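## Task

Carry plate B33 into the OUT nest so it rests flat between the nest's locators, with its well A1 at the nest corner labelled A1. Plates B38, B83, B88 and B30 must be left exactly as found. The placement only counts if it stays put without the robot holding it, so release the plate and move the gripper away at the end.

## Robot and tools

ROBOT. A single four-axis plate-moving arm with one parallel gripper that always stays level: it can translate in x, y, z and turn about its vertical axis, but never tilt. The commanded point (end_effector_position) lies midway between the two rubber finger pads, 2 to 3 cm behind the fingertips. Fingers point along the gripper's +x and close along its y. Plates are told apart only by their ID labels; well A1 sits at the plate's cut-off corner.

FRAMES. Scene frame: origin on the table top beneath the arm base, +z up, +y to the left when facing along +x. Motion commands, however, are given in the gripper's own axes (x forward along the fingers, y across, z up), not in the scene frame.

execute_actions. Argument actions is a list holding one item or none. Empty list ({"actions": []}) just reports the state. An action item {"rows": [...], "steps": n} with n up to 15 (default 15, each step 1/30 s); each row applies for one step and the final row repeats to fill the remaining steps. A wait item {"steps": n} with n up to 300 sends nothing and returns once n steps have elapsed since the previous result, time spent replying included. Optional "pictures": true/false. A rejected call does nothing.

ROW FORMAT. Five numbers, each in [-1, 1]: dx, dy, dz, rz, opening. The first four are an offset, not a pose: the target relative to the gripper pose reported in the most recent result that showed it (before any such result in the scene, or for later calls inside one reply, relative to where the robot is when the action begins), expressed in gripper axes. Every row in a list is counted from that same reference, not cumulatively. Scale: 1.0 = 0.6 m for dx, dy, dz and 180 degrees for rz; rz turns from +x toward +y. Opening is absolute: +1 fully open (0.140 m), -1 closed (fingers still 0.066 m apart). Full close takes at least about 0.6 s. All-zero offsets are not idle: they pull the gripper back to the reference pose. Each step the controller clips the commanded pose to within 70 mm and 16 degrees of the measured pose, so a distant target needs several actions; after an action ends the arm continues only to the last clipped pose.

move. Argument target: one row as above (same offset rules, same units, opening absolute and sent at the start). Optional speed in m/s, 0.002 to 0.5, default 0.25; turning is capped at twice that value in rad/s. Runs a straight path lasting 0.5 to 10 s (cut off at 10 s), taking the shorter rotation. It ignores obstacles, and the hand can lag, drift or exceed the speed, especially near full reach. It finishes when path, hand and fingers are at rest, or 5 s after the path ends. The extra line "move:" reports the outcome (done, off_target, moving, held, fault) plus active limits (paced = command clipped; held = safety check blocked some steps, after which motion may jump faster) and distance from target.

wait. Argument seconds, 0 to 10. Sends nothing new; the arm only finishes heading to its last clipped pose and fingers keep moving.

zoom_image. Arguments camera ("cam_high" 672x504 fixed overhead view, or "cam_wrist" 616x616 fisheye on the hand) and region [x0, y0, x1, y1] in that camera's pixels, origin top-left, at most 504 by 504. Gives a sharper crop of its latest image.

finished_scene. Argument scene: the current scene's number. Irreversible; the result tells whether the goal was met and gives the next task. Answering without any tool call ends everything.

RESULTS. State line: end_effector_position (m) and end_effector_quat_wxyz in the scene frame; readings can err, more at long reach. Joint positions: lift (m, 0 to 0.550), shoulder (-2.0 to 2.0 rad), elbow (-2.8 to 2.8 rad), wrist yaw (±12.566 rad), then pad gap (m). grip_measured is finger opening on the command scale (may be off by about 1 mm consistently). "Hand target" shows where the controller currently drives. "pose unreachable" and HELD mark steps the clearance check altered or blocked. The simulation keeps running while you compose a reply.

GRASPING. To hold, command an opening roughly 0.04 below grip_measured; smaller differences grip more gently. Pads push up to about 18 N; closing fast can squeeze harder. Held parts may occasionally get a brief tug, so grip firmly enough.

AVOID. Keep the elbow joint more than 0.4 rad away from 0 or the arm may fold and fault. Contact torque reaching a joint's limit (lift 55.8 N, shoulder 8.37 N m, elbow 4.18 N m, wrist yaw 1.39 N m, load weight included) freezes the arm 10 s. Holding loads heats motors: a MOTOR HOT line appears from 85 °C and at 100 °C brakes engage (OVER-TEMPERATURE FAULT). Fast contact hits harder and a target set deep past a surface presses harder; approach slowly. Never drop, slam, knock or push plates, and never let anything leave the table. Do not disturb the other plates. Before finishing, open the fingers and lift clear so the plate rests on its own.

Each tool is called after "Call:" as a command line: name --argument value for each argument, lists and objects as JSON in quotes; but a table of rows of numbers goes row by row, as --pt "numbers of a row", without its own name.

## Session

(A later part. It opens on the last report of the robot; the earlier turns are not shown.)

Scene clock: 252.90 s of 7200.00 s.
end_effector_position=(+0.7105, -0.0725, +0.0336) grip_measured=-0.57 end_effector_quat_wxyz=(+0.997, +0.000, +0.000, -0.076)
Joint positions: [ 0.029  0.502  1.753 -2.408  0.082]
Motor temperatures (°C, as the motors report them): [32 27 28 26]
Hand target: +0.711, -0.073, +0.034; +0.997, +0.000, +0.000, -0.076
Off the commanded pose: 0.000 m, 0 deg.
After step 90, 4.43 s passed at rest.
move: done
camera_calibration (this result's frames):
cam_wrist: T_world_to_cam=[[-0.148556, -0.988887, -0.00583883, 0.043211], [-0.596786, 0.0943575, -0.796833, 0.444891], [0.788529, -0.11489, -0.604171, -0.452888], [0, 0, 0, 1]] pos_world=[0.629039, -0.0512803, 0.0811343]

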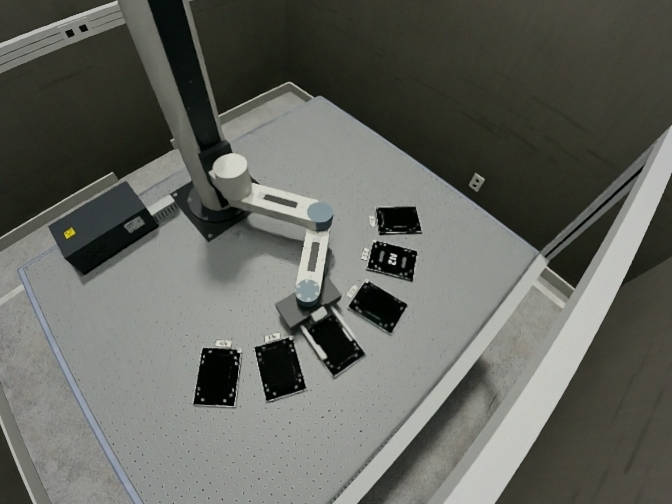

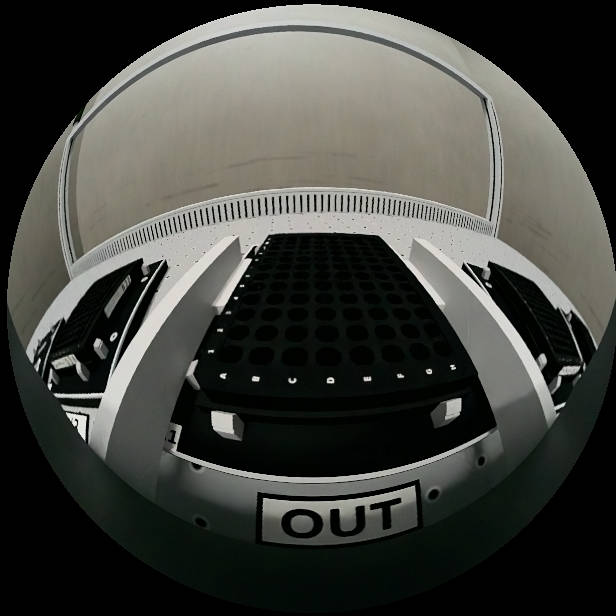

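Matches the pickup view. Release, then lift.

Call:
execute_actions --actions '[{"rows": [[0,0,0,0,-0.58],[0,0,0,0,-0.56],[0,0,0,0,-0.54],[0,0,0,0,-0.5],[0,0,0,0,-0.4],[0,0,0,0,-0.25],[0,0,0,0,-0.1],[0,0,0,0,0.1]], "steps": 15}]' --pictures false

Call:
move --target '[0, 0, 0.07, 0, 0.1]' --speed 0.1

Call:
move --target '[-0.22, 0, 0.03, 0, 1]' --speed 0.25

Call:
zoom_image --camera "cam_wrist" --region '[220, 220, 430, 380]'

Scene clock: 262.47 s of 7200.00 s.
end_effector_position=(+0.7105, -0.0725, +0.0337) grip_measured=+0.10 end_effector_quat_wxyz=(+0.997, +0.000, +0.000, -0.076)
Joint positions: [ 0.029  0.502  1.753 -2.408  0.107]
Motor temperatures (°C, as the motors report them): [32 27 28 26]
Hand target: +0.711, -0.072, +0.034; +0.997, +0.000, +0.000, -0.076
Off the commanded pose: 0.000 m, 0 deg.
Steps of this call (steps 1 to 90: nothing new was sent; then 6.07 s passed at rest; steps 91 to 105: all 15 steps of this action). Readings (end_effector_position):
91: (+0.7105, -0.0725, +0.0336)
92: (+0.7105, -0.0725, +0.0336)
94: (+0.7105, -0.0725, +0.0337)
98: (+0.7105, -0.0725, +0.0337)
105: the state above

Scene clock: 263.43 s of 7200.00 s.
end_effector_position=(+0.7106, -0.0724, +0.0757) grip_measured=+0.10 end_effector_quat_wxyz=(+0.997, +0.000, +0.000, -0.076)
Joint positions: [ 0.071  0.502  1.753 -2.408  0.107]
Motor temperatures (°C, as the motors report them): [32 27 28 26]
Hand target: +0.711, -0.072, +0.076; +0.997, +0.000, +0.000, -0.076
Off the commanded pose: 0.000 m, 0 deg.
move: done
camera_calibration (this result's frames):
cam_wrist: T_world_to_cam=[[-0.148506, -0.988894, -0.00583883, 0.0434427], [-0.59679, 0.0943271, -0.796833, 0.47841], [0.788535, -0.11485, -0.604171, -0.427483], [0, 0, 0, 1]] pos_world=[0.629047, -0.0512631, 0.123194]

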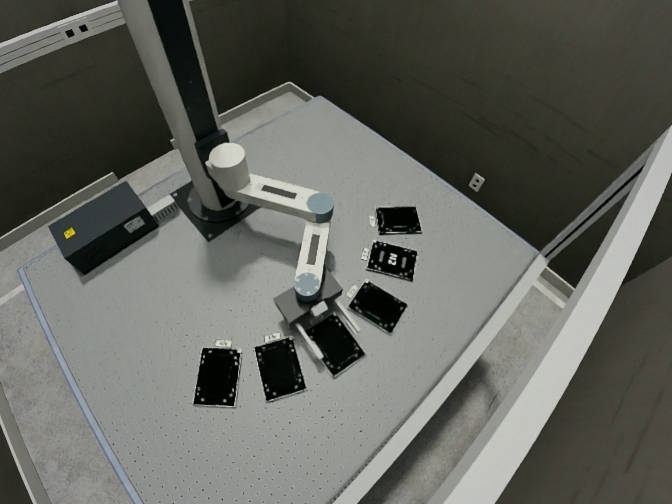

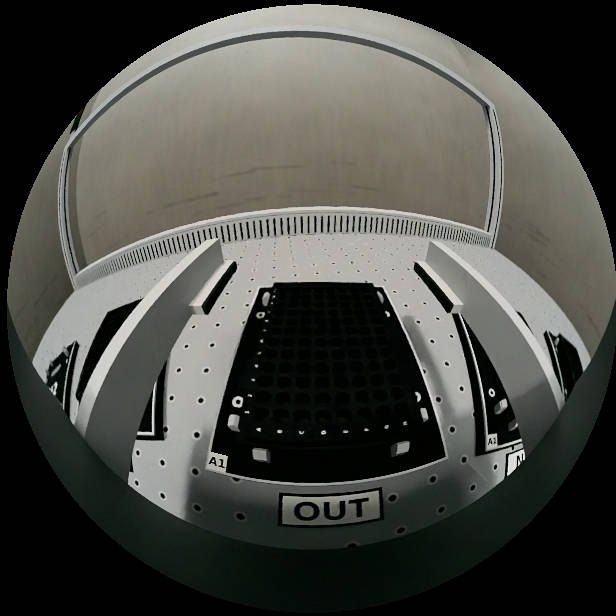

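Scene clock: 264.33 s of 7200.00 s.
end_effector_position=(+0.5800, -0.0525, +0.0937) grip_measured=+0.99 end_effector_quat_wxyz=(+0.997, +0.000, +0.000, -0.076)
Joint positions: [ 0.089  0.789  1.075 -2.016  0.14 ]
Motor temperatures (°C, as the motors report them): [32 27 28 26]
Hand target: +0.580, -0.052, +0.094; +0.997, +0.000, +0.000, -0.076
Off the commanded pose: 0.000 m, 0 deg.
move: done
camera_calibration (this result's frames):
cam_wrist: T_world_to_cam=[[-0.148862, -0.988841, -0.00583883, 0.0441316], [-0.596756, 0.094542, -0.796833, 0.412961], [0.788493, -0.115134, -0.604171, -0.311329], [0, 0, 0, 1]] pos_world=[0.498487, -0.0312475, 0.141224]

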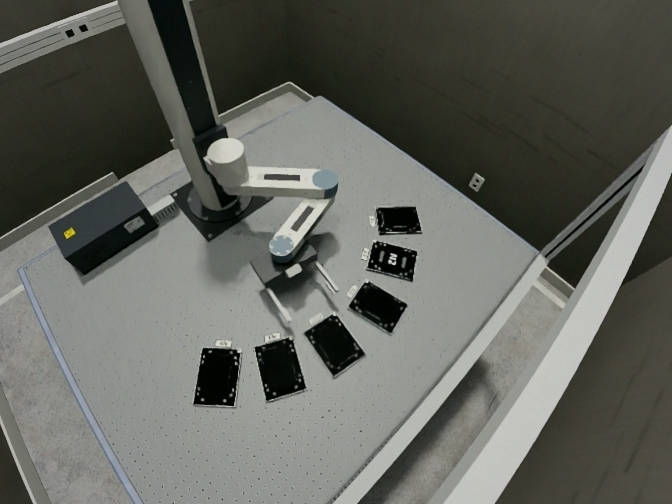

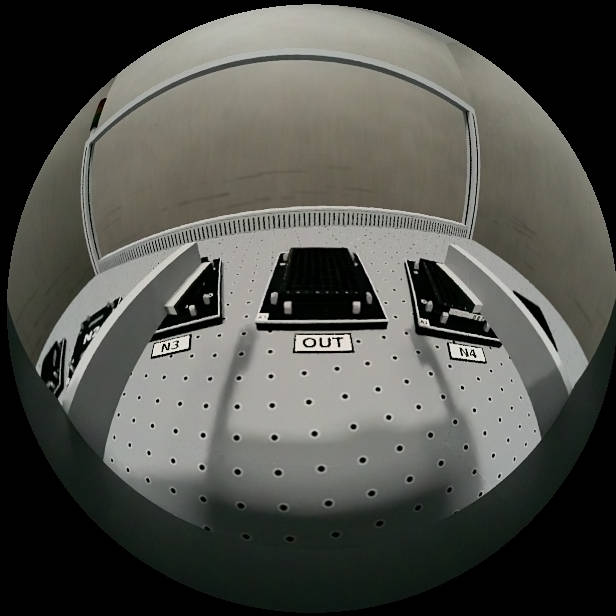

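Region (220, 220, 430, 380) of cam_wrist's 616x616 image, scaled by 2.400, with more detail than that image has; it fills the top 384 rows of this view, and the rest is white.

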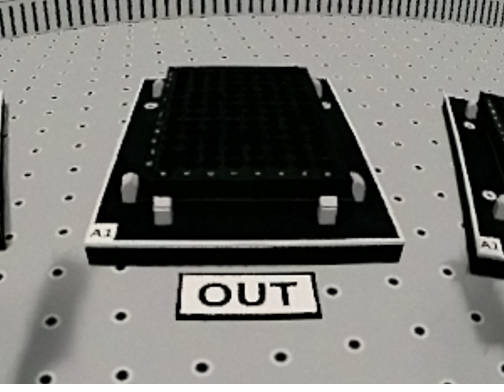

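Call:
finished_scene --scene 1

The scene is finished: the task was done.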